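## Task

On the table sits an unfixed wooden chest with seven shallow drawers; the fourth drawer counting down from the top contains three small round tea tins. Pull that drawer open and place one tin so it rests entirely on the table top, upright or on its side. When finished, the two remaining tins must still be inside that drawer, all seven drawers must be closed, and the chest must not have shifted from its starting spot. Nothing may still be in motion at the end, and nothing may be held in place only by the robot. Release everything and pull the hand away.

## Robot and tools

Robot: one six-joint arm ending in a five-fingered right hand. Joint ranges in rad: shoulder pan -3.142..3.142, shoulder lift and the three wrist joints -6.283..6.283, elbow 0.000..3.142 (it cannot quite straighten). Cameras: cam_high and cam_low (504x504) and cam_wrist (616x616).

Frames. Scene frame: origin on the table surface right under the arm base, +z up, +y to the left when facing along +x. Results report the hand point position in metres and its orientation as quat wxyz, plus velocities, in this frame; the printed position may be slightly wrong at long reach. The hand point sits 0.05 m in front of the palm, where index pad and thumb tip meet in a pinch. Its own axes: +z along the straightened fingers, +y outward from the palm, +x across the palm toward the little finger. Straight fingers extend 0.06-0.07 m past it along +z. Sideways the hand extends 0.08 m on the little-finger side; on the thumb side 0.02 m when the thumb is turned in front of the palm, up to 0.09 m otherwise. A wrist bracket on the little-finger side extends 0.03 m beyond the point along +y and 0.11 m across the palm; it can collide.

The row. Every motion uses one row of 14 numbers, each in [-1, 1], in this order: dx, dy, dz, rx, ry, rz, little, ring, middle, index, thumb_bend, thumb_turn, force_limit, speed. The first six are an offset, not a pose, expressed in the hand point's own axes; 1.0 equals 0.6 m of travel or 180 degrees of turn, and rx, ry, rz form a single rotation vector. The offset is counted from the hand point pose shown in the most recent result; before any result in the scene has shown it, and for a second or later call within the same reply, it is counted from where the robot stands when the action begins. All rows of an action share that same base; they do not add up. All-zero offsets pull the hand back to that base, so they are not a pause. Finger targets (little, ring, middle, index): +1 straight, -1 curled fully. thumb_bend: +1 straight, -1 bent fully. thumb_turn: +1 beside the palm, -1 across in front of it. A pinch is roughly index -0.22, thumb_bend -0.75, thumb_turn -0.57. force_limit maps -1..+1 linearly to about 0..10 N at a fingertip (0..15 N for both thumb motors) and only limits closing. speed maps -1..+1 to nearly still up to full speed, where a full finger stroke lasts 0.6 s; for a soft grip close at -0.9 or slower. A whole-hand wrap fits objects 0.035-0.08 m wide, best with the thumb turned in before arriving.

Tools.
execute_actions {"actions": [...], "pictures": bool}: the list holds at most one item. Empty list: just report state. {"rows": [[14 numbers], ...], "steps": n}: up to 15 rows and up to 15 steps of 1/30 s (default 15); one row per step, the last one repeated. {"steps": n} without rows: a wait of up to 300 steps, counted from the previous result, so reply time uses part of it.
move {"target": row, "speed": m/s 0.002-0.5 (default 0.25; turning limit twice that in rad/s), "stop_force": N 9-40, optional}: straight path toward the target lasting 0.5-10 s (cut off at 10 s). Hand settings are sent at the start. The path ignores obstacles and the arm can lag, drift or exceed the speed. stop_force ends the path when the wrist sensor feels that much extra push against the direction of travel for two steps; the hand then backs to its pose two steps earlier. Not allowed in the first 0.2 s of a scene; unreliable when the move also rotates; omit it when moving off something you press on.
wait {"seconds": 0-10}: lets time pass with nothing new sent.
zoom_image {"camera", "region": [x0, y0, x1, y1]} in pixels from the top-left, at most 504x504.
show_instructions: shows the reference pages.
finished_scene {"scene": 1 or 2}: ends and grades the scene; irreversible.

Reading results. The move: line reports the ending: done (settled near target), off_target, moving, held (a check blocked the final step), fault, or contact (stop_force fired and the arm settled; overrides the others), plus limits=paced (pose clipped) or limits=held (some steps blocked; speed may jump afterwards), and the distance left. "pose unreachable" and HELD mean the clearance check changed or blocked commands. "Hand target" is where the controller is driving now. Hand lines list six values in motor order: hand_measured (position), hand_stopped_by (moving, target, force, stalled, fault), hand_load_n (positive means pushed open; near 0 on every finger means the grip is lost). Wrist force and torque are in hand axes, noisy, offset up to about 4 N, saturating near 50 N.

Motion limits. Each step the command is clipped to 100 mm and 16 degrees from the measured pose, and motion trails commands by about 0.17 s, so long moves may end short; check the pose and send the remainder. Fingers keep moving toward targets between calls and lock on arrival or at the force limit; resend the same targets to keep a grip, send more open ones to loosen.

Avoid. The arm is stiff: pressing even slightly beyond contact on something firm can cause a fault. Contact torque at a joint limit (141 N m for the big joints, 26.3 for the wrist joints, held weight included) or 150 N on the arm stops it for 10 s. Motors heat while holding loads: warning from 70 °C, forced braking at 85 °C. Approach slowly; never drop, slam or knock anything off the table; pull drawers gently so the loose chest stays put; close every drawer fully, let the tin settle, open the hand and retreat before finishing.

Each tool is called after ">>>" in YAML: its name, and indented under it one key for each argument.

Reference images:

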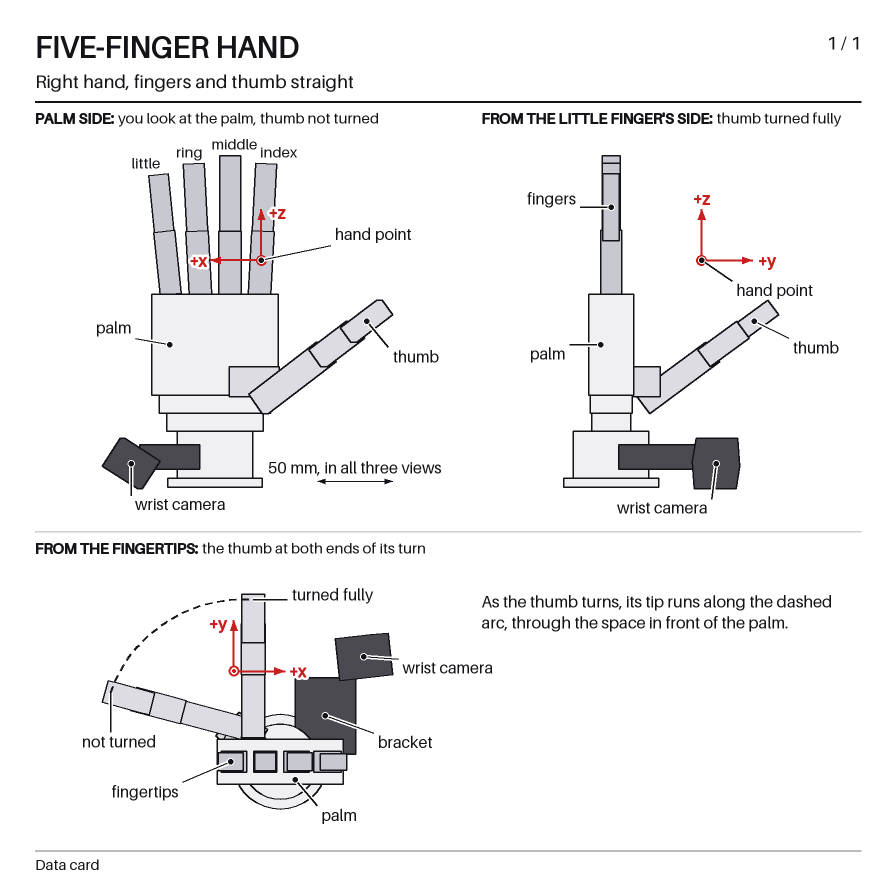

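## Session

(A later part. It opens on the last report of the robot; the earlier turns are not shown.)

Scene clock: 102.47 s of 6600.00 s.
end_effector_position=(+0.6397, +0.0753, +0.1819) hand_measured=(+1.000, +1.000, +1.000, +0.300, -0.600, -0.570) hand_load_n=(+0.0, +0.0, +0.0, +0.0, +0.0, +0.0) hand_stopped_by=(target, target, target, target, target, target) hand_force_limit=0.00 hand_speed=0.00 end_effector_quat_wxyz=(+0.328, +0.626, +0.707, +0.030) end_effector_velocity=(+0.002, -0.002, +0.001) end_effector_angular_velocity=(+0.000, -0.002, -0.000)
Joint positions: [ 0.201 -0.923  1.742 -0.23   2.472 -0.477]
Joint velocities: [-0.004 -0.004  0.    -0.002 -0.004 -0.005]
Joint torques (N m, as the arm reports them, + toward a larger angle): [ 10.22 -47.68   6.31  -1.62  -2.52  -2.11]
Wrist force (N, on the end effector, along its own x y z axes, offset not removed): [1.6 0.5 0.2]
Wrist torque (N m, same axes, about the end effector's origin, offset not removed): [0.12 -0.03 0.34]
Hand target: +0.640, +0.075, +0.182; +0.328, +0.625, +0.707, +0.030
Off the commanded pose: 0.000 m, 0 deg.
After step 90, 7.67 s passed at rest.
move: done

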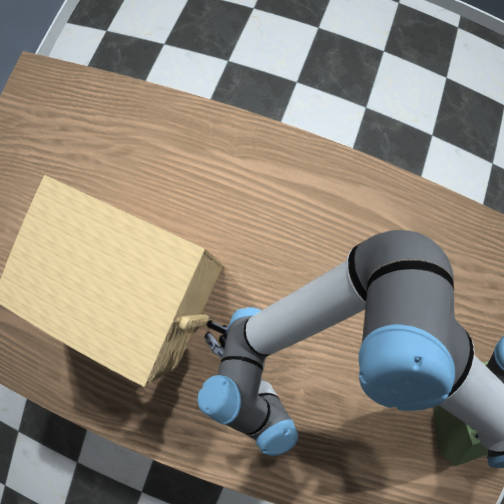

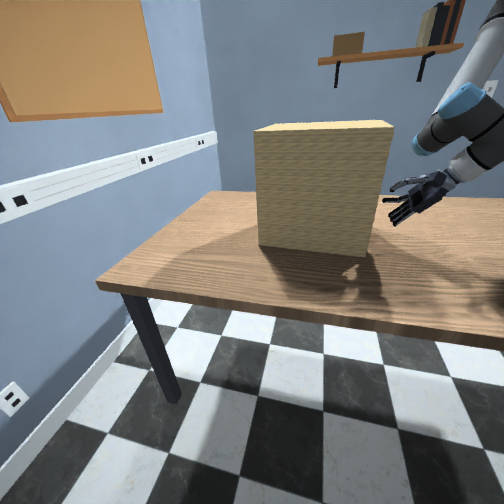

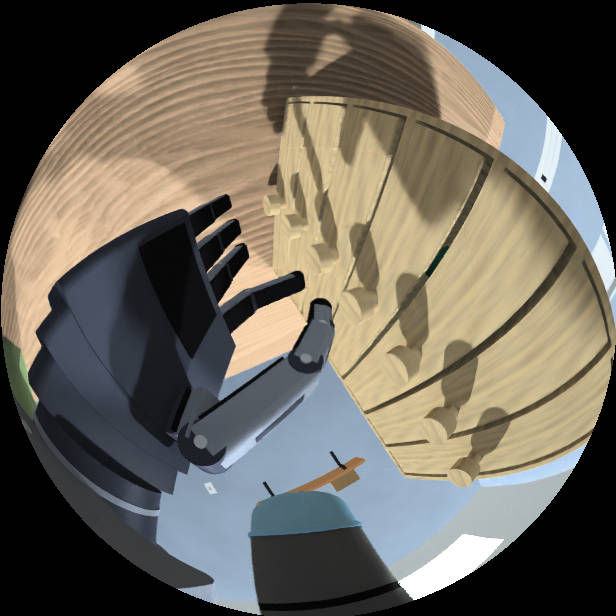

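>>> move:
  target: [-0.017,0.024,-0.002,0,0,0,1,1,1,0.45,-0.45,-0.57,0,0]
  speed: 0.05

>>> zoom_image:
  camera: "cam_wrist"
  region: [200, 200, 450, 420]

>>> zoom_image:
  camera: "cam_high"
  region: [160, 290, 240, 370]

Scene clock: 111.63 s of 6600.00 s.
end_effector_position=(+0.6514, +0.0697, +0.1936) hand_measured=(+1.000, +1.000, +1.000, +0.450, -0.450, -0.570) hand_load_n=(+0.0, +0.0, +0.0, +0.0, +0.0, +0.0) hand_stopped_by=(target, target, target, target, target, target) hand_force_limit=0.00 hand_speed=0.00 end_effector_quat_wxyz=(+0.328, +0.625, +0.707, +0.030) end_effector_velocity=(+0.001, -0.000, +0.002) end_effector_angular_velocity=(+0.002, -0.001, -0.001)
Joint positions: [ 0.2   -0.938  1.713 -0.187  2.471 -0.478]
Joint velocities: [ 0.001 -0.002 -0.004  0.006  0.     0.003]
Joint torques (N m, as the arm reports them, + toward a larger angle): [ 10.03 -45.52 -24.47   3.06  -2.17   1.69]
Wrist force (N, on the end effector, along its own x y z axes, offset not removed): [1.0 3.3 -2.6]
Wrist torque (N m, same axes, about the end effector's origin, offset not removed): [0.65 0.08 0.30]
Hand target: +0.652, +0.070, +0.194; +0.328, +0.625, +0.707, +0.030
Off the commanded pose: 0.000 m, 0 deg.
After step 90, 5.33 s passed at rest.
move: done

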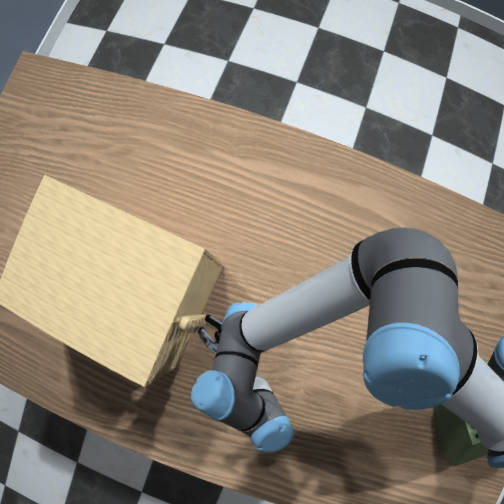

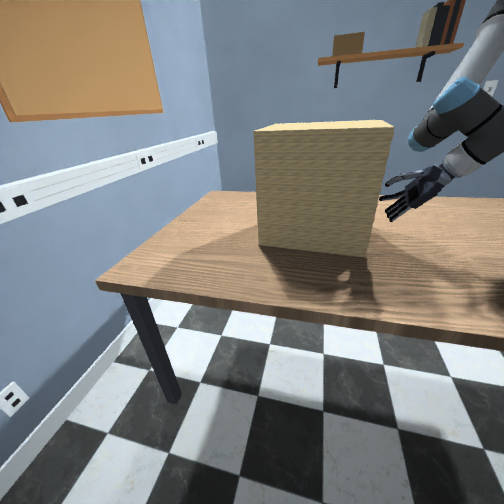

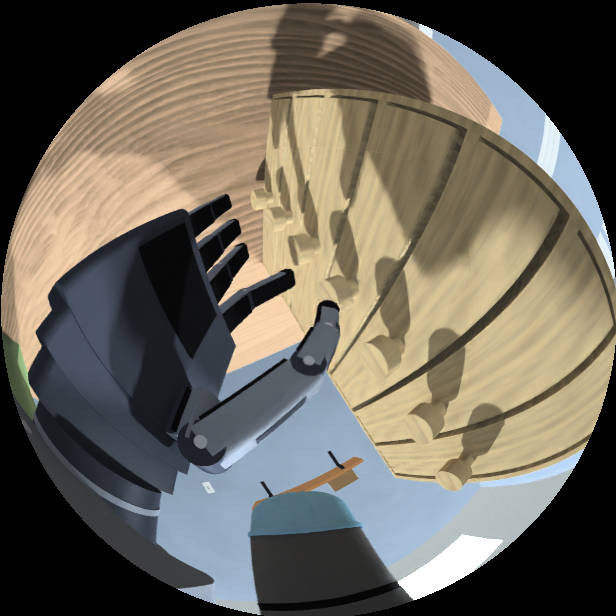

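Region (200, 200, 450, 420) of cam_wrist's 616x616 image, scaled by 2.016, with more detail than that image has; it fills the top 444 rows of this view, and the rest is white.

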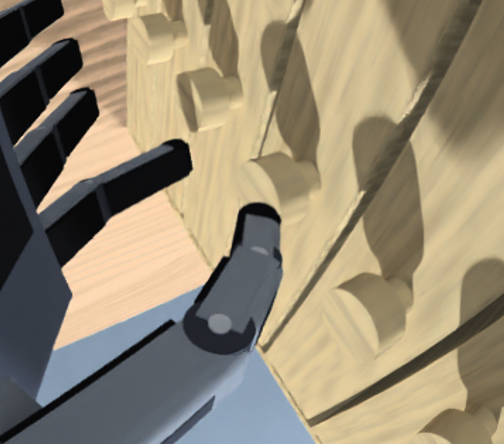

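Region (160, 290, 240, 370) of cam_high's 504x504 image, scaled by 6.300, with more detail than that image has.

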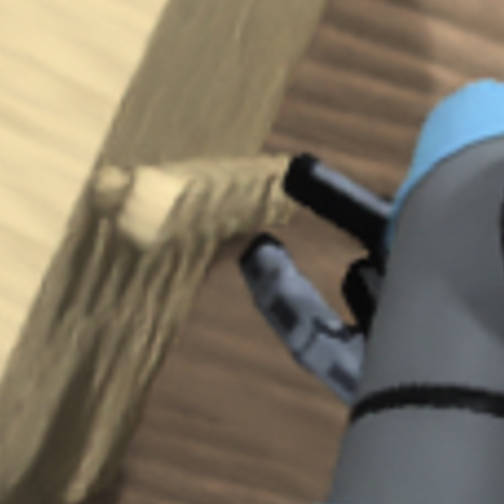

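>>> move:
  target: [-0.008,0.022,0.005,0,0,0,1,1,1,0.45,-0.45,-0.57,0,0]
  speed: 0.02

>>> zoom_image:
  camera: "cam_wrist"
  region: [240, 230, 400, 370]

>>> zoom_image:
  camera: "cam_high"
  region: [160, 290, 240, 370]

Scene clock: 117.20 s of 6600.00 s.
end_effector_position=(+0.6640, +0.0671, +0.1992) hand_measured=(+1.000, +1.000, +1.000, +0.450, -0.450, -0.570) hand_load_n=(+0.0, +0.0, +0.0, +0.0, +0.0, +0.0) hand_stopped_by=(target, target, target, target, target, target) hand_force_limit=0.00 hand_speed=0.00 end_effector_quat_wxyz=(+0.328, +0.625, +0.707, +0.030) end_effector_velocity=(+0.002, +0.000, +0.001) end_effector_angular_velocity=(+0.000, -0.000, +0.001)
Joint positions: [ 0.198 -0.937  1.677 -0.154  2.469 -0.481]
Joint velocities: [ 0.     0.001 -0.006  0.006 -0.    -0.   ]
Joint torques (N m, as the arm reports them, + toward a larger angle): [ 10.6  -23.84 -23.76   2.81  -2.43  -1.68]
Wrist force (N, on the end effector, along its own x y z axes, offset not removed): [0.0 3.8 -3.0]
Wrist torque (N m, same axes, about the end effector's origin, offset not removed): [0.72 0.31 0.29]
Hand target: +0.664, +0.067, +0.199; +0.328, +0.625, +0.707, +0.030
Off the commanded pose: 0.000 m, 0 deg.
After step 90, 1.57 s passed at rest.
move: done

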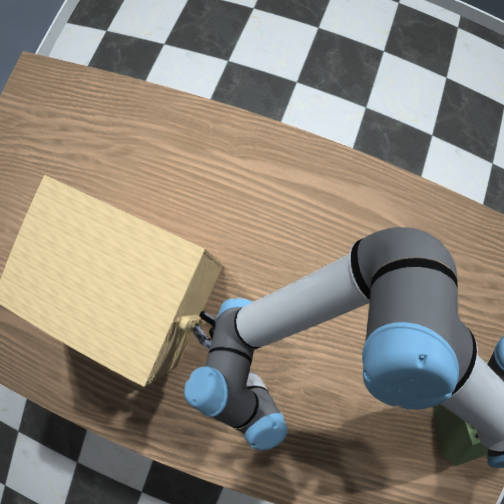

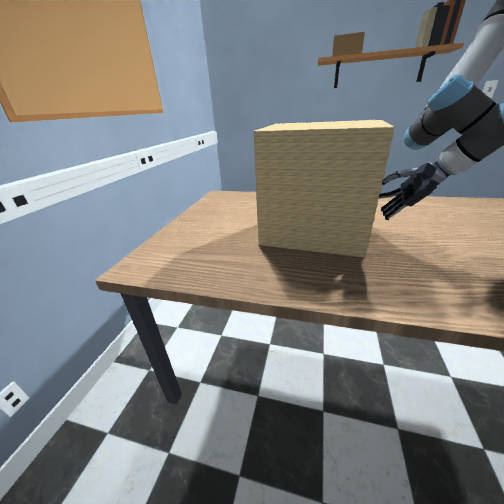

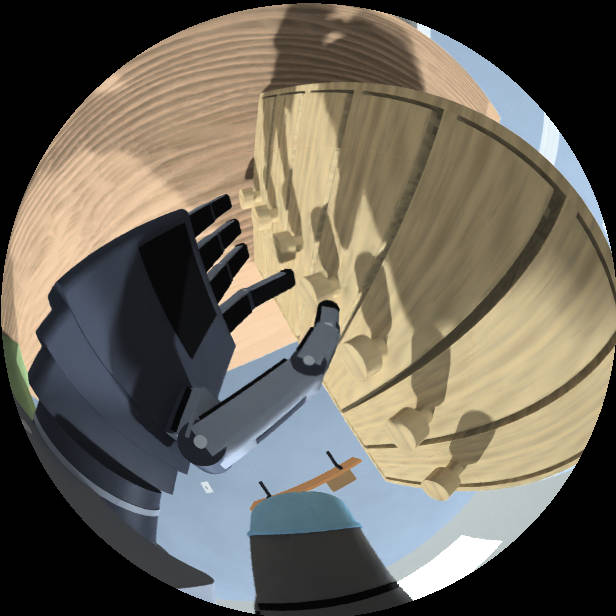

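Region (240, 230, 400, 370) of cam_wrist's 616x616 image, scaled by 3.150, with more detail than that image has; it fills the top 441 rows of this view, and the rest is white.

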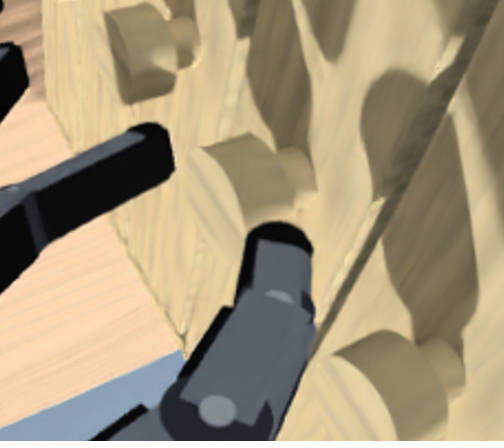

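Region (160, 290, 240, 370) of cam_high's 504x504 image, scaled by 6.300, with more detail than that image has.

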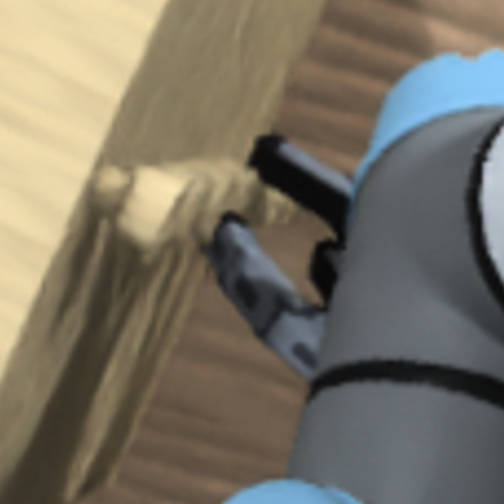

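>>> execute_actions:
  actions:
    - {"rows":[[0,0.006,0.002,0,0,0,1,1,1,0.05,-0.45,-0.57,-0.2,-0.3]],"steps":15}

>>> zoom_image:
  camera: "cam_wrist"
  region: [240, 230, 400, 370]

>>> zoom_image:
  camera: "cam_high"
  region: [160, 290, 240, 370]

Scene clock: 119.87 s of 6600.00 s.
end_effector_position=(+0.6677, +0.0673, +0.1998) hand_measured=(+1.000, +1.000, +1.000, +0.146, -0.450, -0.570) hand_load_n=(+0.0, +0.0, +0.0, +8.0, +0.0, +0.0) hand_stopped_by=(target, target, target, force, target, target) hand_force_limit=-0.20 hand_speed=-0.30 end_effector_quat_wxyz=(+0.328, +0.625, +0.707, +0.030) end_effector_velocity=(+0.001, -0.000, +0.000) end_effector_angular_velocity=(-0.000, -0.000, -0.001)
Joint positions: [ 0.197 -0.934  1.665 -0.145  2.469 -0.48 ]
Joint velocities: [-0.     0.    -0.002  0.001  0.     0.   ]
Joint torques (N m, as the arm reports them, + toward a larger angle): [ 40.08 -27.11 -27.15   2.08   2.29   1.74]
Wrist force (N, on the end effector, along its own x y z axes, offset not removed): [1.5 -4.5 4.1]
Wrist torque (N m, same axes, about the end effector's origin, offset not removed): [0.57 0.25 0.35]
Hand target: +0.668, +0.067, +0.200; +0.328, +0.625, +0.707, +0.030
Off the commanded pose: 0.000 m, 0 deg.
Steps of this call (steps 1 to 65: nothing new was sent; steps 66 to 80: all 15 steps of this action). Readings (end_effector_position | what the end effector reports):
66: (+0.6644, +0.0671, +0.1993) | hand_measured=(+1.000, +1.000, +1.000, +0.450, -0.450, -0.570) hand_load_n=(+0.0, +0.0, +0.0, +0.0, +0.0, +0.0) hand_stopped_by=(target, target, target, moving, target, target) hand_force_limit=-0.20 hand_speed=-0.30
67: (+0.6649, +0.0671, +0.1994) | hand_measured=(+1.000, +1.000, +1.000, +0.450, -0.450, -0.570) hand_load_n=(+0.0, +0.0, +0.0, +0.0, +0.0, +0.0) hand_stopped_by=(target, target, target, moving, target, target) hand_force_limit=-0.20 hand_speed=-0.30
69: (+0.6661, +0.0672, +0.1996) | hand_measured=(+1.000, +1.000, +1.000, +0.414, -0.450, -0.570) hand_load_n=(+0.0, +0.0, +0.0, +0.0, +0.0, +0.0) hand_stopped_by=(target, target, target, moving, target, target) hand_force_limit=-0.20 hand_speed=-0.30
73: (+0.6673, +0.0673, +0.1997) | hand_measured=(+1.000, +1.000, +1.000, +0.260, -0.450, -0.570) hand_load_n=(+0.0, +0.0, +0.0, +0.0, +0.0, +0.0) hand_stopped_by=(target, target, target, moving, target, target) hand_force_limit=-0.20 hand_speed=-0.30
80: the state above

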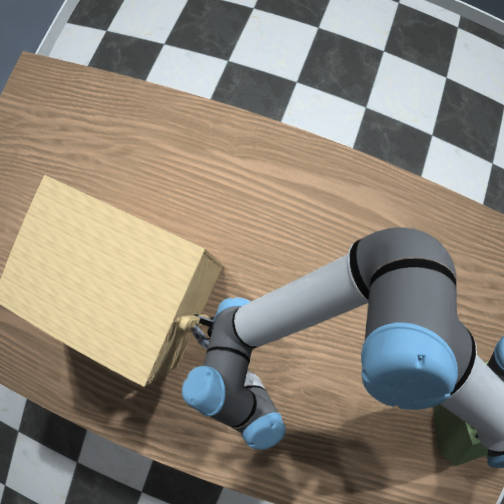

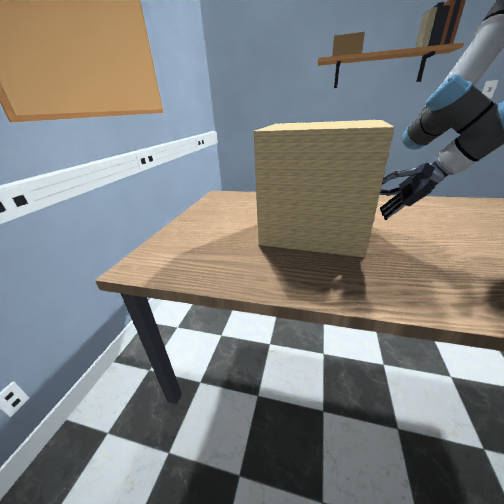

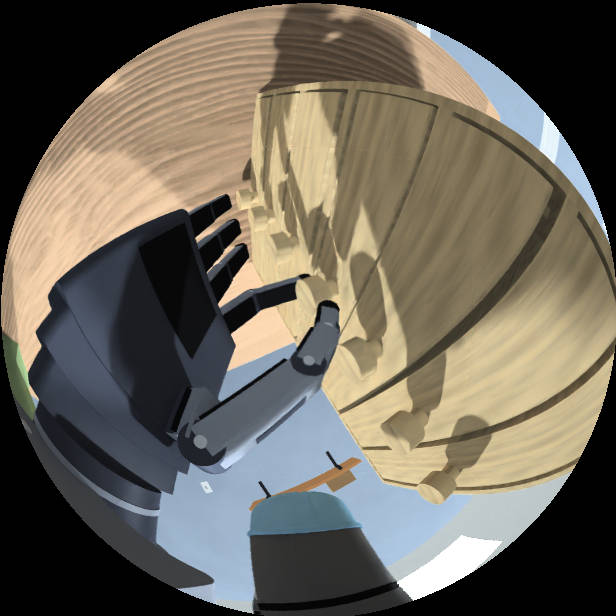

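Region (240, 230, 400, 370) of cam_wrist's 616x616 image, scaled by 3.150, with more detail than that image has; it fills the top 441 rows of this view, and the rest is white.

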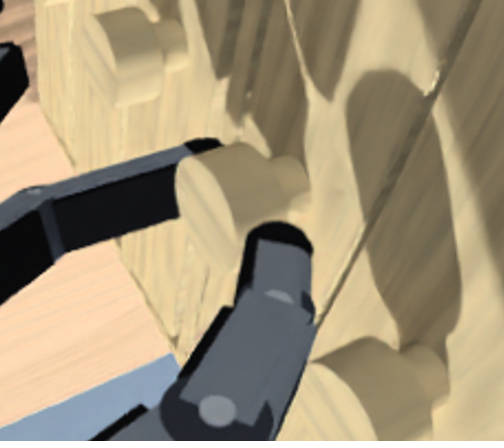

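Region (160, 290, 240, 370) of cam_high's 504x504 image, scaled by 6.300, with more detail than that image has.

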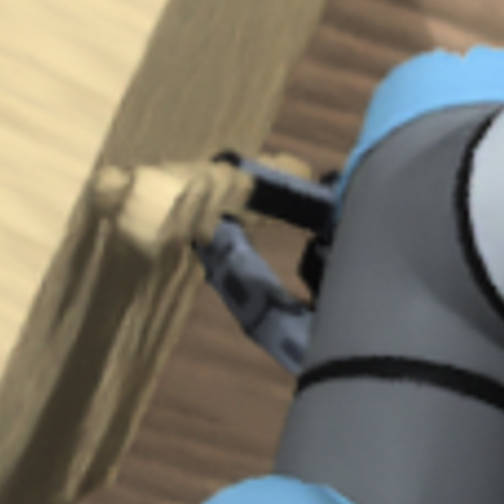

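>>> execute_actions:
  actions:
    - {"rows":[[0,0,0,0,0,0,1,1,1,0.05,-0.85,-0.57,-0.1,-0.5]],"steps":15}

>>> zoom_image:
  camera: "cam_wrist"
  region: [240, 230, 400, 370]

Scene clock: 122.40 s of 6600.00 s.
end_effector_position=(+0.6677, +0.0674, +0.1998) hand_measured=(+1.000, +1.000, +1.000, +0.146, -0.658, -0.570) hand_load_n=(+0.0, +0.0, +0.0, +8.5, +0.0, +0.0) hand_stopped_by=(target, target, target, force, moving, target) hand_force_limit=-0.10 hand_speed=-0.50 end_effector_quat_wxyz=(+0.328, +0.625, +0.707, +0.030) end_effector_velocity=(+0.000, -0.001, -0.000) end_effector_angular_velocity=(-0.000, -0.000, -0.001)
Joint positions: [ 0.198 -0.934  1.665 -0.145  2.469 -0.48 ]
Joint velocities: [-0.001  0.    -0.    -0.001  0.    -0.   ]
Joint torques (N m, as the arm reports them, + toward a larger angle): [ 14.85 -35.97   1.04  -2.42  -0.71   0.77]
Wrist force (N, on the end effector, along its own x y z axes, offset not removed): [0.4 -5.9 6.2]
Wrist torque (N m, same axes, about the end effector's origin, offset not removed): [0.07 0.40 0.20]
Hand target: +0.668, +0.067, +0.200; +0.328, +0.625, +0.707, +0.030
Off the commanded pose: 0.000 m, 0 deg.
Steps of this call (steps 1 to 61: nothing new was sent; steps 62 to 76: all 15 steps of this action). Readings (end_effector_position | what the end effector reports):
62: (+0.6678, +0.0674, +0.1999) | hand_measured=(+1.000, +1.000, +1.000, +0.146, -0.450, -0.570) hand_load_n=(+0.0, +0.0, +0.0, +9.0, +0.0, +0.0) hand_stopped_by=(target, target, target, force, moving, target) hand_force_limit=-0.10 hand_speed=-0.50
63: (+0.6678, +0.0674, +0.1999) | hand_measured=(+1.000, +1.000, +1.000, +0.146, -0.450, -0.570) hand_load_n=(+0.0, +0.0, +0.0, +9.0, +0.0, +0.0) hand_stopped_by=(target, target, target, force, moving, target) hand_force_limit=-0.10 hand_speed=-0.50
65: (+0.6678, +0.0674, +0.1999) | hand_measured=(+1.000, +1.000, +1.000, +0.146, -0.466, -0.570) hand_load_n=(+0.0, +0.0, +0.0, +9.0, +0.0, +0.0) hand_stopped_by=(target, target, target, force, moving, target) hand_force_limit=-0.10 hand_speed=-0.50
69: (+0.6678, +0.0674, +0.1999) | hand_measured=(+1.000, +1.000, +1.000, +0.146, -0.536, -0.570) hand_load_n=(+0.0, +0.0, +0.0, +9.0, +0.0, +0.0) hand_stopped_by=(target, target, target, force, moving, target) hand_force_limit=-0.10 hand_speed=-0.50
76: the state above

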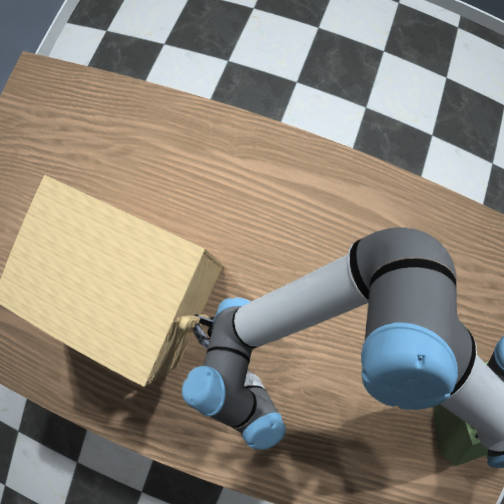

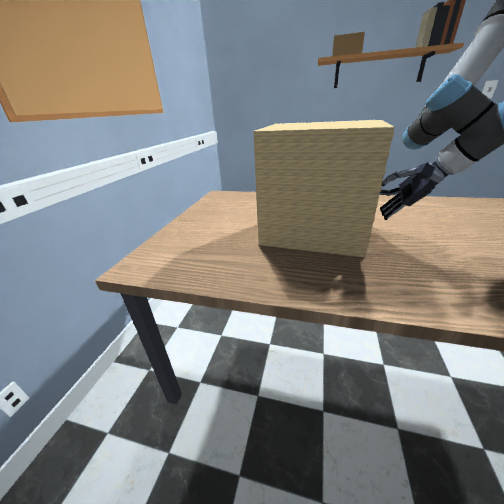

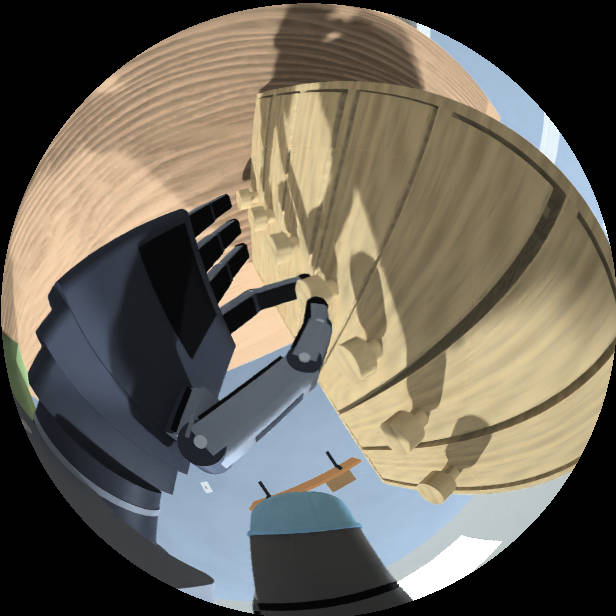

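Region (240, 230, 400, 370) of cam_wrist's 616x616 image, scaled by 3.150, with more detail than that image has; it fills the top 441 rows of this view, and the rest is white.

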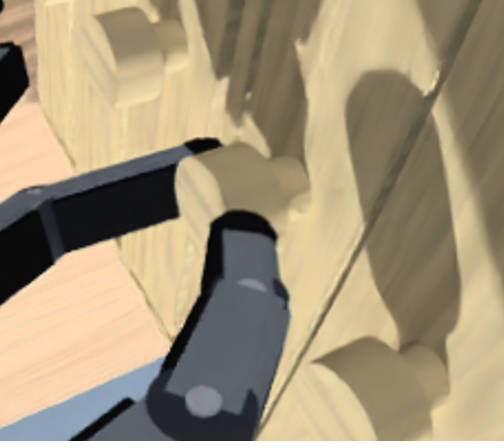

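>>> execute_actions:
  actions:
    - {"rows":[[0,0,0,0,0,0,1,1,1,0.5,-0.5,-0.57,-0.1,0],[0,0,0,0,0,0,1,1,1,0.5,-0.5,-0.57,-0.1,0],[0,0,0,0,0,0,1,1,1,0.5,-0.5,-0.57,-0.1,0],[0,0,0,0,0,0,1,1,1,0.5,-0.5,-0.57,-0.1,0],[0,0,0,0,0,0,1,1,1,0.5,-0.5,-0.57,-0.1,0],[0,-0.002,0.004,0,0,0,1,1,1,0.5,-0.5,-0.57,-0.1,0],[0,-0.004,0.008,0,0,0,1,1,1,0.5,-0.5,-0.57,-0.1,0],[0,-0.006,0.012,0,0,0,1,1,1,0.5,-0.5,-0.57,-0.1,0],[0,-0.008,0.015,0,0,0,1,1,1,0.5,-0.5,-0.57,-0.1,0]],"steps":15}
  pictures: false

>>> wait:
  seconds: 0.3

>>> zoom_image:
  camera: "cam_wrist"
  region: [240, 230, 400, 370]

>>> zoom_image:
  camera: "cam_high"
  region: [160, 290, 240, 370]

Scene clock: 127.97 s of 6600.00 s.
end_effector_position=(+0.6680, +0.0636, +0.1920) hand_measured=(+1.000, +1.000, +1.000, +0.500, -0.498, -0.570) hand_load_n=(+0.0, +0.0, +0.0, +0.0, +4.0, +1.5) hand_stopped_by=(target, target, target, target, moving, target) hand_force_limit=-0.10 hand_speed=0.00 end_effector_quat_wxyz=(+0.328, +0.625, +0.707, +0.030) end_effector_velocity=(+0.001, -0.004, -0.011) end_effector_angular_velocity=(+0.000, -0.001, +0.001)
Joint positions: [ 0.183 -0.93   1.674 -0.167  2.457 -0.493]
Joint velocities: [-0.019  0.005  0.011 -0.031 -0.017 -0.018]
Joint torques (N m, as the arm reports them, + toward a larger angle): [ -1.07 -18.92   2.4   -2.2   -3.08  -1.88]
Wrist force (N, on the end effector, along its own x y z axes, offset not removed): [-0.4 0.4 -22.8]
Wrist torque (N m, same axes, about the end effector's origin, offset not removed): [0.30 -0.05 0.46]
Hand target: +0.668, +0.063, +0.191; +0.328, +0.625, +0.707, +0.030
Off the commanded pose: 0.002 m, 0 deg.
Steps of this call (steps 1 to 90: nothing new was sent; then 2.07 s passed at rest; steps 91 to 105: all 15 steps of this action). Readings (end_effector_position | what the end effector reports):
91: (+0.6677, +0.0673, +0.1998) | hand_measured=(+1.000, +1.000, +1.000, +0.146, -0.850, -0.570) hand_load_n=(+0.0, +0.0, +0.0, +8.0, +0.0, +0.0) hand_stopped_by=(target, target, target, moving, moving, target) hand_force_limit=-0.10 hand_speed=0.00
92: (+0.6677, +0.0673, +0.1998) | hand_measured=(+1.000, +1.000, +1.000, +0.146, -0.850, -0.570) hand_load_n=(+0.0, +0.0, +0.0, +8.0, +0.0, +0.0) hand_stopped_by=(target, target, target, moving, moving, target) hand_force_limit=-0.10 hand_speed=0.00
94: (+0.6677, +0.0673, +0.1998) | hand_measured=(+1.000, +1.000, +1.000, +0.196, -0.818, -0.570) hand_load_n=(+0.0, +0.0, +0.0, +2.5, +0.0, +0.0) hand_stopped_by=(target, target, target, moving, moving, target) hand_force_limit=-0.10 hand_speed=0.00
98: (+0.6679, +0.0666, +0.1986) | hand_measured=(+1.000, +1.000, +1.000, +0.418, -0.678, -0.570) hand_load_n=(+0.0, +0.0, +0.0, +0.0, +0.0, +0.0) hand_stopped_by=(target, target, target, moving, moving, target) hand_force_limit=-0.10 hand_speed=0.00
105: the state above

Scene clock: 128.27 s of 6600.00 s.
end_effector_position=(+0.6680, +0.0632, +0.1908) hand_measured=(+1.000, +1.000, +1.000, +0.500, -0.492, -0.570) hand_load_n=(+0.0, +0.0, +0.0, +0.0, +8.5, +2.0) hand_stopped_by=(target, target, target, target, force, target) hand_force_limit=-0.10 hand_speed=0.00 end_effector_quat_wxyz=(+0.328, +0.625, +0.707, +0.030) end_effector_velocity=(+0.000, -0.000, -0.001) end_effector_angular_velocity=(-0.000, +0.001, +0.001)
Joint positions: [ 0.181 -0.93   1.675 -0.171  2.455 -0.495]
Joint velocities: [-0.001  0.001  0.    -0.002 -0.001 -0.002]
Joint torques (N m, as the arm reports them, + toward a larger angle): [-10.43 -15.78  -0.74  -2.75  -3.6   -2.05]
Wrist force (N, on the end effector, along its own x y z axes, offset not removed): [-0.9 -6.8 -45.3]
Wrist torque (N m, same axes, about the end effector's origin, offset not removed): [-0.44 0.07 0.26]
Hand target: +0.668, +0.063, +0.191; +0.328, +0.625, +0.707, +0.030
Off the commanded pose: 0.000 m, 0 deg.
Steps of this call (steps 1 to 9: nothing new was sent). Readings (end_effector_position | what the end effector reports):
1: (+0.6680, +0.0635, +0.1917) | hand_measured=(+1.000, +1.000, +1.000, +0.500, -0.498, -0.570) hand_load_n=(+0.0, +0.0, +0.0, +0.0, +5.5, +1.5) hand_stopped_by=(target, target, target, target, moving, target) hand_force_limit=-0.10 hand_speed=0.00
2: (+0.6680, +0.0634, +0.1915) | hand_measured=(+1.000, +1.000, +1.000, +0.500, -0.496, -0.570) hand_load_n=(+0.0, +0.0, +0.0, +0.0, +6.5, +2.0) hand_stopped_by=(target, target, target, target, moving, target) hand_force_limit=-0.10 hand_speed=0.00
4: (+0.6680, +0.0633, +0.1912) | hand_measured=(+1.000, +1.000, +1.000, +0.500, -0.492, -0.570) hand_load_n=(+0.0, +0.0, +0.0, +0.0, +7.0, +2.0) hand_stopped_by=(target, target, target, target, force, target) hand_force_limit=-0.10 hand_speed=0.00
8: (+0.6680, +0.0632, +0.1908) | hand_measured=(+1.000, +1.000, +1.000, +0.500, -0.492, -0.570) hand_load_n=(+0.0, +0.0, +0.0, +0.0, +8.5, +2.0) hand_stopped_by=(target, target, target, target, force, target) hand_force_limit=-0.10 hand_speed=0.00
9: the state above

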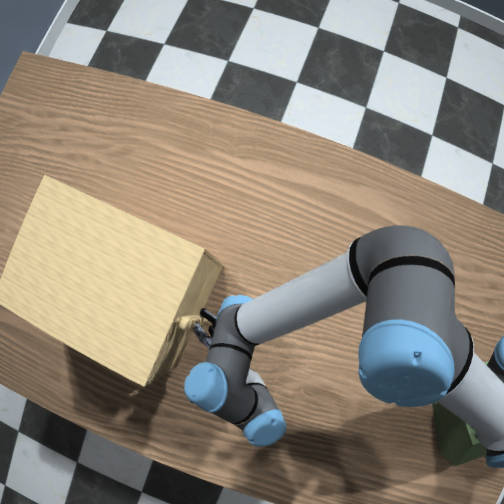

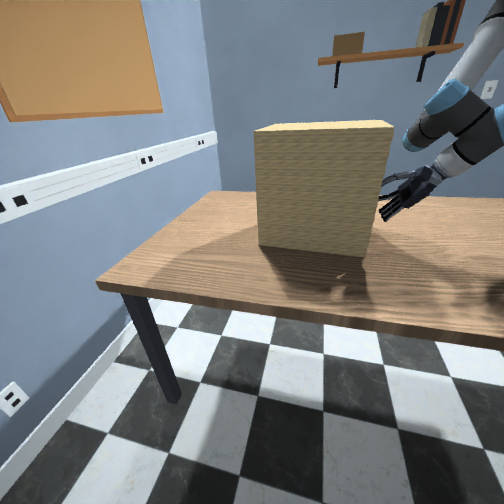

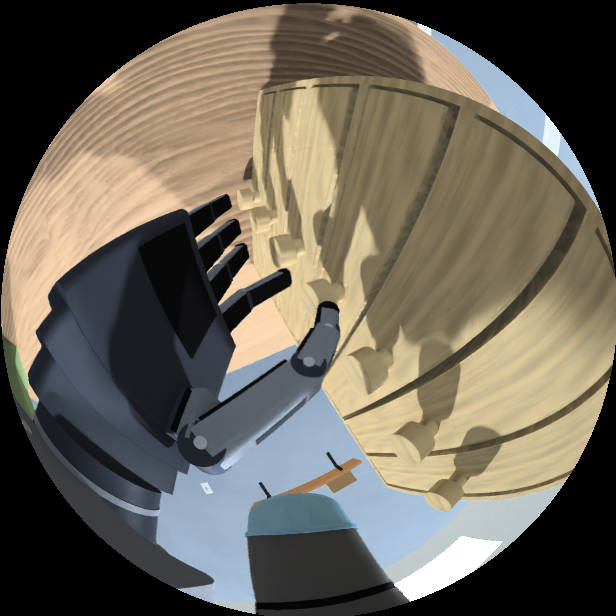

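Region (240, 230, 400, 370) of cam_wrist's 616x616 image, scaled by 3.150, with more detail than that image has; it fills the top 441 rows of this view, and the rest is white.

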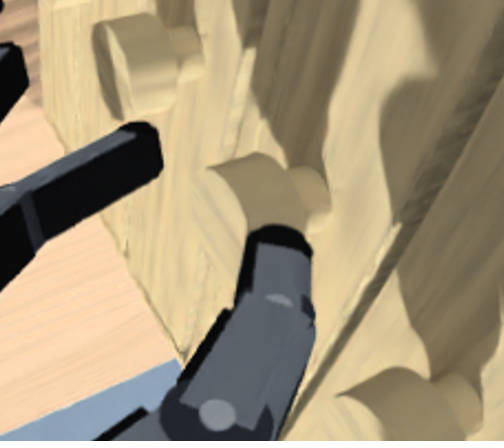

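Region (160, 290, 240, 370) of cam_high's 504x504 image, scaled by 6.300, with more detail than that image has.

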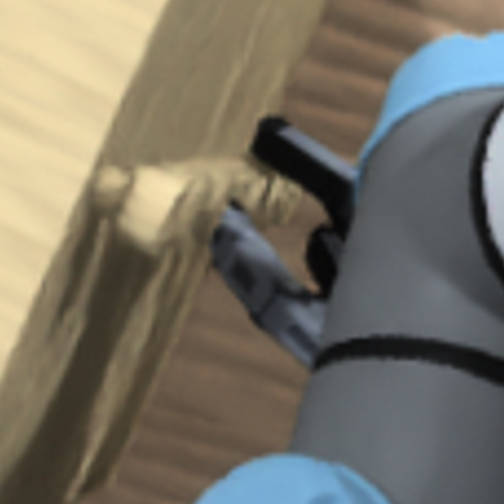

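Pressing hard on the knob; backing off.

>>> execute_actions:
  actions:
    - {"rows":[[0,0,-0.005,0,0,0,1,1,1,0.5,-0.5,-0.57,-0.1,0]],"steps":12}
  pictures: false

Scene clock: 130.47 s of 6600.00 s.
end_effector_position=(+0.6666, +0.0641, +0.1928) hand_measured=(+1.000, +1.000, +1.000, +0.500, -0.490, -0.570) hand_load_n=(+0.0, +0.0, +0.0, +0.0, +5.5, +1.5) hand_stopped_by=(target, target, target, target, force, target) hand_force_limit=-0.10 hand_speed=0.00 end_effector_quat_wxyz=(+0.328, +0.625, +0.707, +0.030) end_effector_velocity=(-0.001, +0.000, +0.001) end_effector_angular_velocity=(+0.000, -0.000, -0.001)
Joint positions: [ 0.185 -0.932  1.677 -0.167  2.459 -0.491]
Joint velocities: [ 0.002 -0.002  0.001  0.002  0.002  0.003]
Joint torques (N m, as the arm reports them, + toward a larger angle): [ 35.59 -44.09   7.59   3.63   2.46   1.85]
Wrist force (N, on the end effector, along its own x y z axes, offset not removed): [-1.0 4.9 -0.3]
Wrist torque (N m, same axes, about the end effector's origin, offset not removed): [0.11 -0.03 0.35]
Hand target: +0.667, +0.064, +0.193; +0.328, +0.625, +0.707, +0.030
Off the commanded pose: 0.000 m, 0 deg.
Steps of this call (steps 1 to 54: nothing new was sent; steps 55 to 66: all 12 steps of this action). Readings (end_effector_position | what the end effector reports):
55: (+0.6680, +0.0631, +0.1906) | hand_measured=(+1.000, +1.000, +1.000, +0.500, -0.492, -0.570) hand_load_n=(+0.0, +0.0, +0.0, +0.0, +9.5, +2.0) hand_stopped_by=(target, target, target, target, force, target) hand_force_limit=-0.10 hand_speed=0.00
56: (+0.6678, +0.0633, +0.1908) | hand_measured=(+1.000, +1.000, +1.000, +0.500, -0.490, -0.570) hand_load_n=(+0.0, +0.0, +0.0, +0.0, +9.5, +2.0) hand_stopped_by=(target, target, target, target, force, target) hand_force_limit=-0.10 hand_speed=0.00
58: (+0.6673, +0.0636, +0.1916) | hand_measured=(+1.000, +1.000, +1.000, +0.500, -0.490, -0.570) hand_load_n=(+0.0, +0.0, +0.0, +0.0, +9.0, +2.5) hand_stopped_by=(target, target, target, target, force, target) hand_force_limit=-0.10 hand_speed=0.00
62: (+0.6667, +0.0640, +0.1924) | hand_measured=(+1.000, +1.000, +1.000, +0.500, -0.490, -0.570) hand_load_n=(+0.0, +0.0, +0.0, +0.0, +7.0, +1.5) hand_stopped_by=(target, target, target, target, force, target) hand_force_limit=-0.10 hand_speed=0.00
66: the state above

>>> execute_actions:
  actions:
    - {"rows":[[0,0,0,0,0,0,1,1,1,-0.2,-0.5,-0.57,0.2,-0.4]],"steps":15}
  pictures: false

>>> wait:
  seconds: 0.3

>>> zoom_image:
  camera: "cam_wrist"
  region: [240, 230, 400, 370]

>>> zoom_image:
  camera: "cam_high"
  region: [160, 290, 240, 370]

Scene clock: 133.70 s of 6600.00 s.
end_effector_position=(+0.6666, +0.0641, +0.1929) hand_measured=(+1.000, +1.000, +1.000, +0.104, -0.492, -0.570) hand_load_n=(+0.0, +0.0, +0.0, +1.0, +4.0, +0.5) hand_stopped_by=(target, target, target, moving, force, target) hand_force_limit=0.20 hand_speed=-0.40 end_effector_quat_wxyz=(+0.328, +0.625, +0.707, +0.030) end_effector_velocity=(-0.000, +0.000, -0.002) end_effector_angular_velocity=(-0.001, +0.003, +0.000)
Joint positions: [ 0.185 -0.932  1.677 -0.167  2.459 -0.491]
Joint velocities: [-0.002  0.003 -0.    -0.    -0.    -0.   ]
Joint torques (N m, as the arm reports them, + toward a larger angle): [ 11.29 -26.19 -11.16  -1.04  -2.33  -1.73]
Wrist force (N, on the end effector, along its own x y z axes, offset not removed): [1.4 1.8 2.7]
Wrist torque (N m, same axes, about the end effector's origin, offset not removed): [0.30 -0.14 0.23]
Hand target: +0.667, +0.064, +0.193; +0.328, +0.625, +0.707, +0.030
Off the commanded pose: 0.000 m, 0 deg.
Steps of this call (steps 1 to 82: nothing new was sent; steps 83 to 97: all 15 steps of this action). Readings (end_effector_position | what the end effector reports):
83: (+0.6665, +0.0643, +0.1931) | hand_measured=(+1.000, +1.000, +1.000, +0.500, -0.492, -0.570) hand_load_n=(+0.0, +0.0, +0.0, +0.0, +3.5, +1.0) hand_stopped_by=(target, target, target, moving, force, target) hand_force_limit=0.20 hand_speed=-0.40
84: (+0.6665, +0.0643, +0.1931) | hand_measured=(+1.000, +1.000, +1.000, +0.500, -0.492, -0.570) hand_load_n=(+0.0, +0.0, +0.0, +0.0, +3.5, +1.0) hand_stopped_by=(target, target, target, moving, force, target) hand_force_limit=0.20 hand_speed=-0.40
86: (+0.6665, +0.0643, +0.1931) | hand_measured=(+1.000, +1.000, +1.000, +0.470, -0.492, -0.570) hand_load_n=(+0.0, +0.0, +0.0, +0.0, +3.5, +1.0) hand_stopped_by=(target, target, target, moving, force, target) hand_force_limit=0.20 hand_speed=-0.40
90: (+0.6665, +0.0642, +0.1931) | hand_measured=(+1.000, +1.000, +1.000, +0.336, -0.492, -0.570) hand_load_n=(+0.0, +0.0, +0.0, +0.0, +3.5, +1.0) hand_stopped_by=(target, target, target, moving, force, target) hand_force_limit=0.20 hand_speed=-0.40
97: the state above

Scene clock: 134.00 s of 6600.00 s.
end_effector_position=(+0.6665, +0.0642, +0.1928) hand_measured=(+1.000, +1.000, +1.000, +0.074, -0.492, -0.570) hand_load_n=(+0.0, +0.0, +0.0, +10.5, +6.0, +0.0) hand_stopped_by=(target, target, target, force, force, target) hand_force_limit=0.20 hand_speed=-0.40 end_effector_quat_wxyz=(+0.328, +0.625, +0.707, +0.030) end_effector_velocity=(-0.000, +0.000, +0.000) end_effector_angular_velocity=(+0.000, -0.000, +0.000)
Joint positions: [ 0.185 -0.932  1.677 -0.167  2.459 -0.491]
Joint velocities: [ 0. -0.  0. -0. -0. -0.]
Joint torques (N m, as the arm reports them, + toward a larger angle): [ 10.98 -24.35 -23.44  -1.48  -2.21  -1.72]
Wrist force (N, on the end effector, along its own x y z axes, offset not removed): [4.0 2.0 2.7]
Wrist torque (N m, same axes, about the end effector's origin, offset not removed): [0.34 -0.34 0.48]
Hand target: +0.667, +0.064, +0.193; +0.328, +0.625, +0.707, +0.030
Off the commanded pose: 0.000 m, 0 deg.
Steps of this call (steps 1 to 9: nothing new was sent). Readings (end_effector_position | what the end effector reports):
1: (+0.6666, +0.0641, +0.1929) | hand_measured=(+1.000, +1.000, +1.000, +0.074, -0.492, -0.570) hand_load_n=(+0.0, +0.0, +0.0, +11.0, +6.0, +0.0) hand_stopped_by=(target, target, target, force, force, target) hand_force_limit=0.20 hand_speed=-0.40
2: (+0.6665, +0.0641, +0.1929) | hand_measured=(+1.000, +1.000, +1.000, +0.074, -0.492, -0.570) hand_load_n=(+0.0, +0.0, +0.0, +10.5, +6.0, +0.0) hand_stopped_by=(target, target, target, force, force, target) hand_force_limit=0.20 hand_speed=-0.40
4: (+0.6665, +0.0641, +0.1928) | hand_measured=(+1.000, +1.000, +1.000, +0.074, -0.492, -0.570) hand_load_n=(+0.0, +0.0, +0.0, +10.5, +6.0, +0.0) hand_stopped_by=(target, target, target, force, force, target) hand_force_limit=0.20 hand_speed=-0.40
8: (+0.6665, +0.0642, +0.1928) | hand_measured=(+1.000, +1.000, +1.000, +0.074, -0.492, -0.570) hand_load_n=(+0.0, +0.0, +0.0, +10.5, +6.0, +0.0) hand_stopped_by=(target, target, target, force, force, target) hand_force_limit=0.20 hand_speed=-0.40
9: the state above

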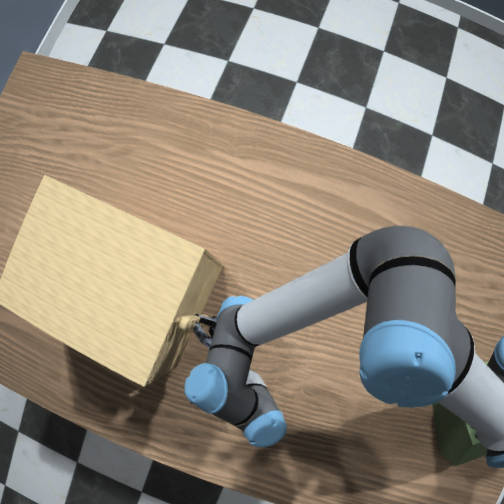

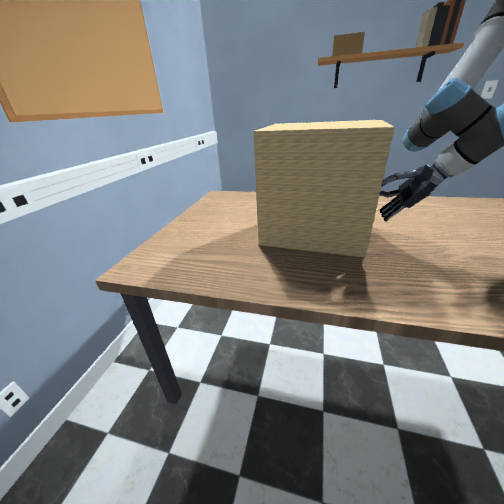

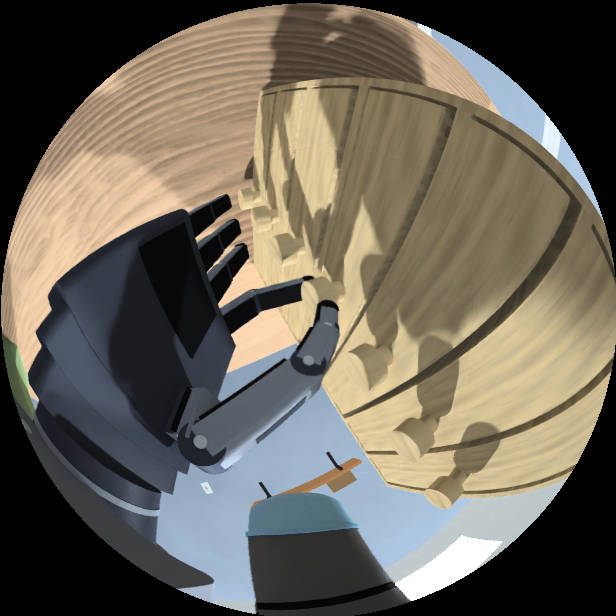

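Region (240, 230, 400, 370) of cam_wrist's 616x616 image, scaled by 3.150, with more detail than that image has; it fills the top 441 rows of this view, and the rest is white.

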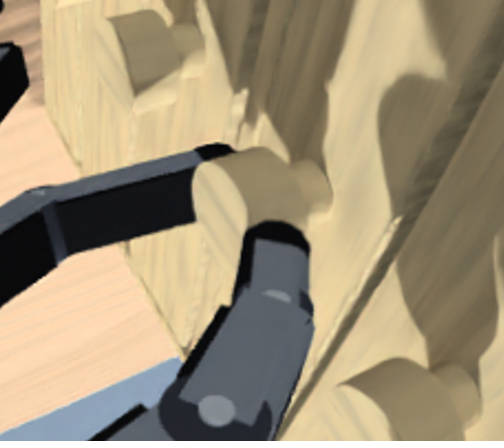

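Region (160, 290, 240, 370) of cam_high's 504x504 image, scaled by 6.300, with more detail than that image has.

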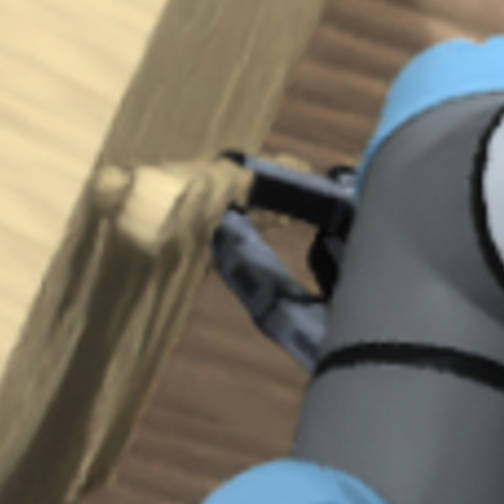

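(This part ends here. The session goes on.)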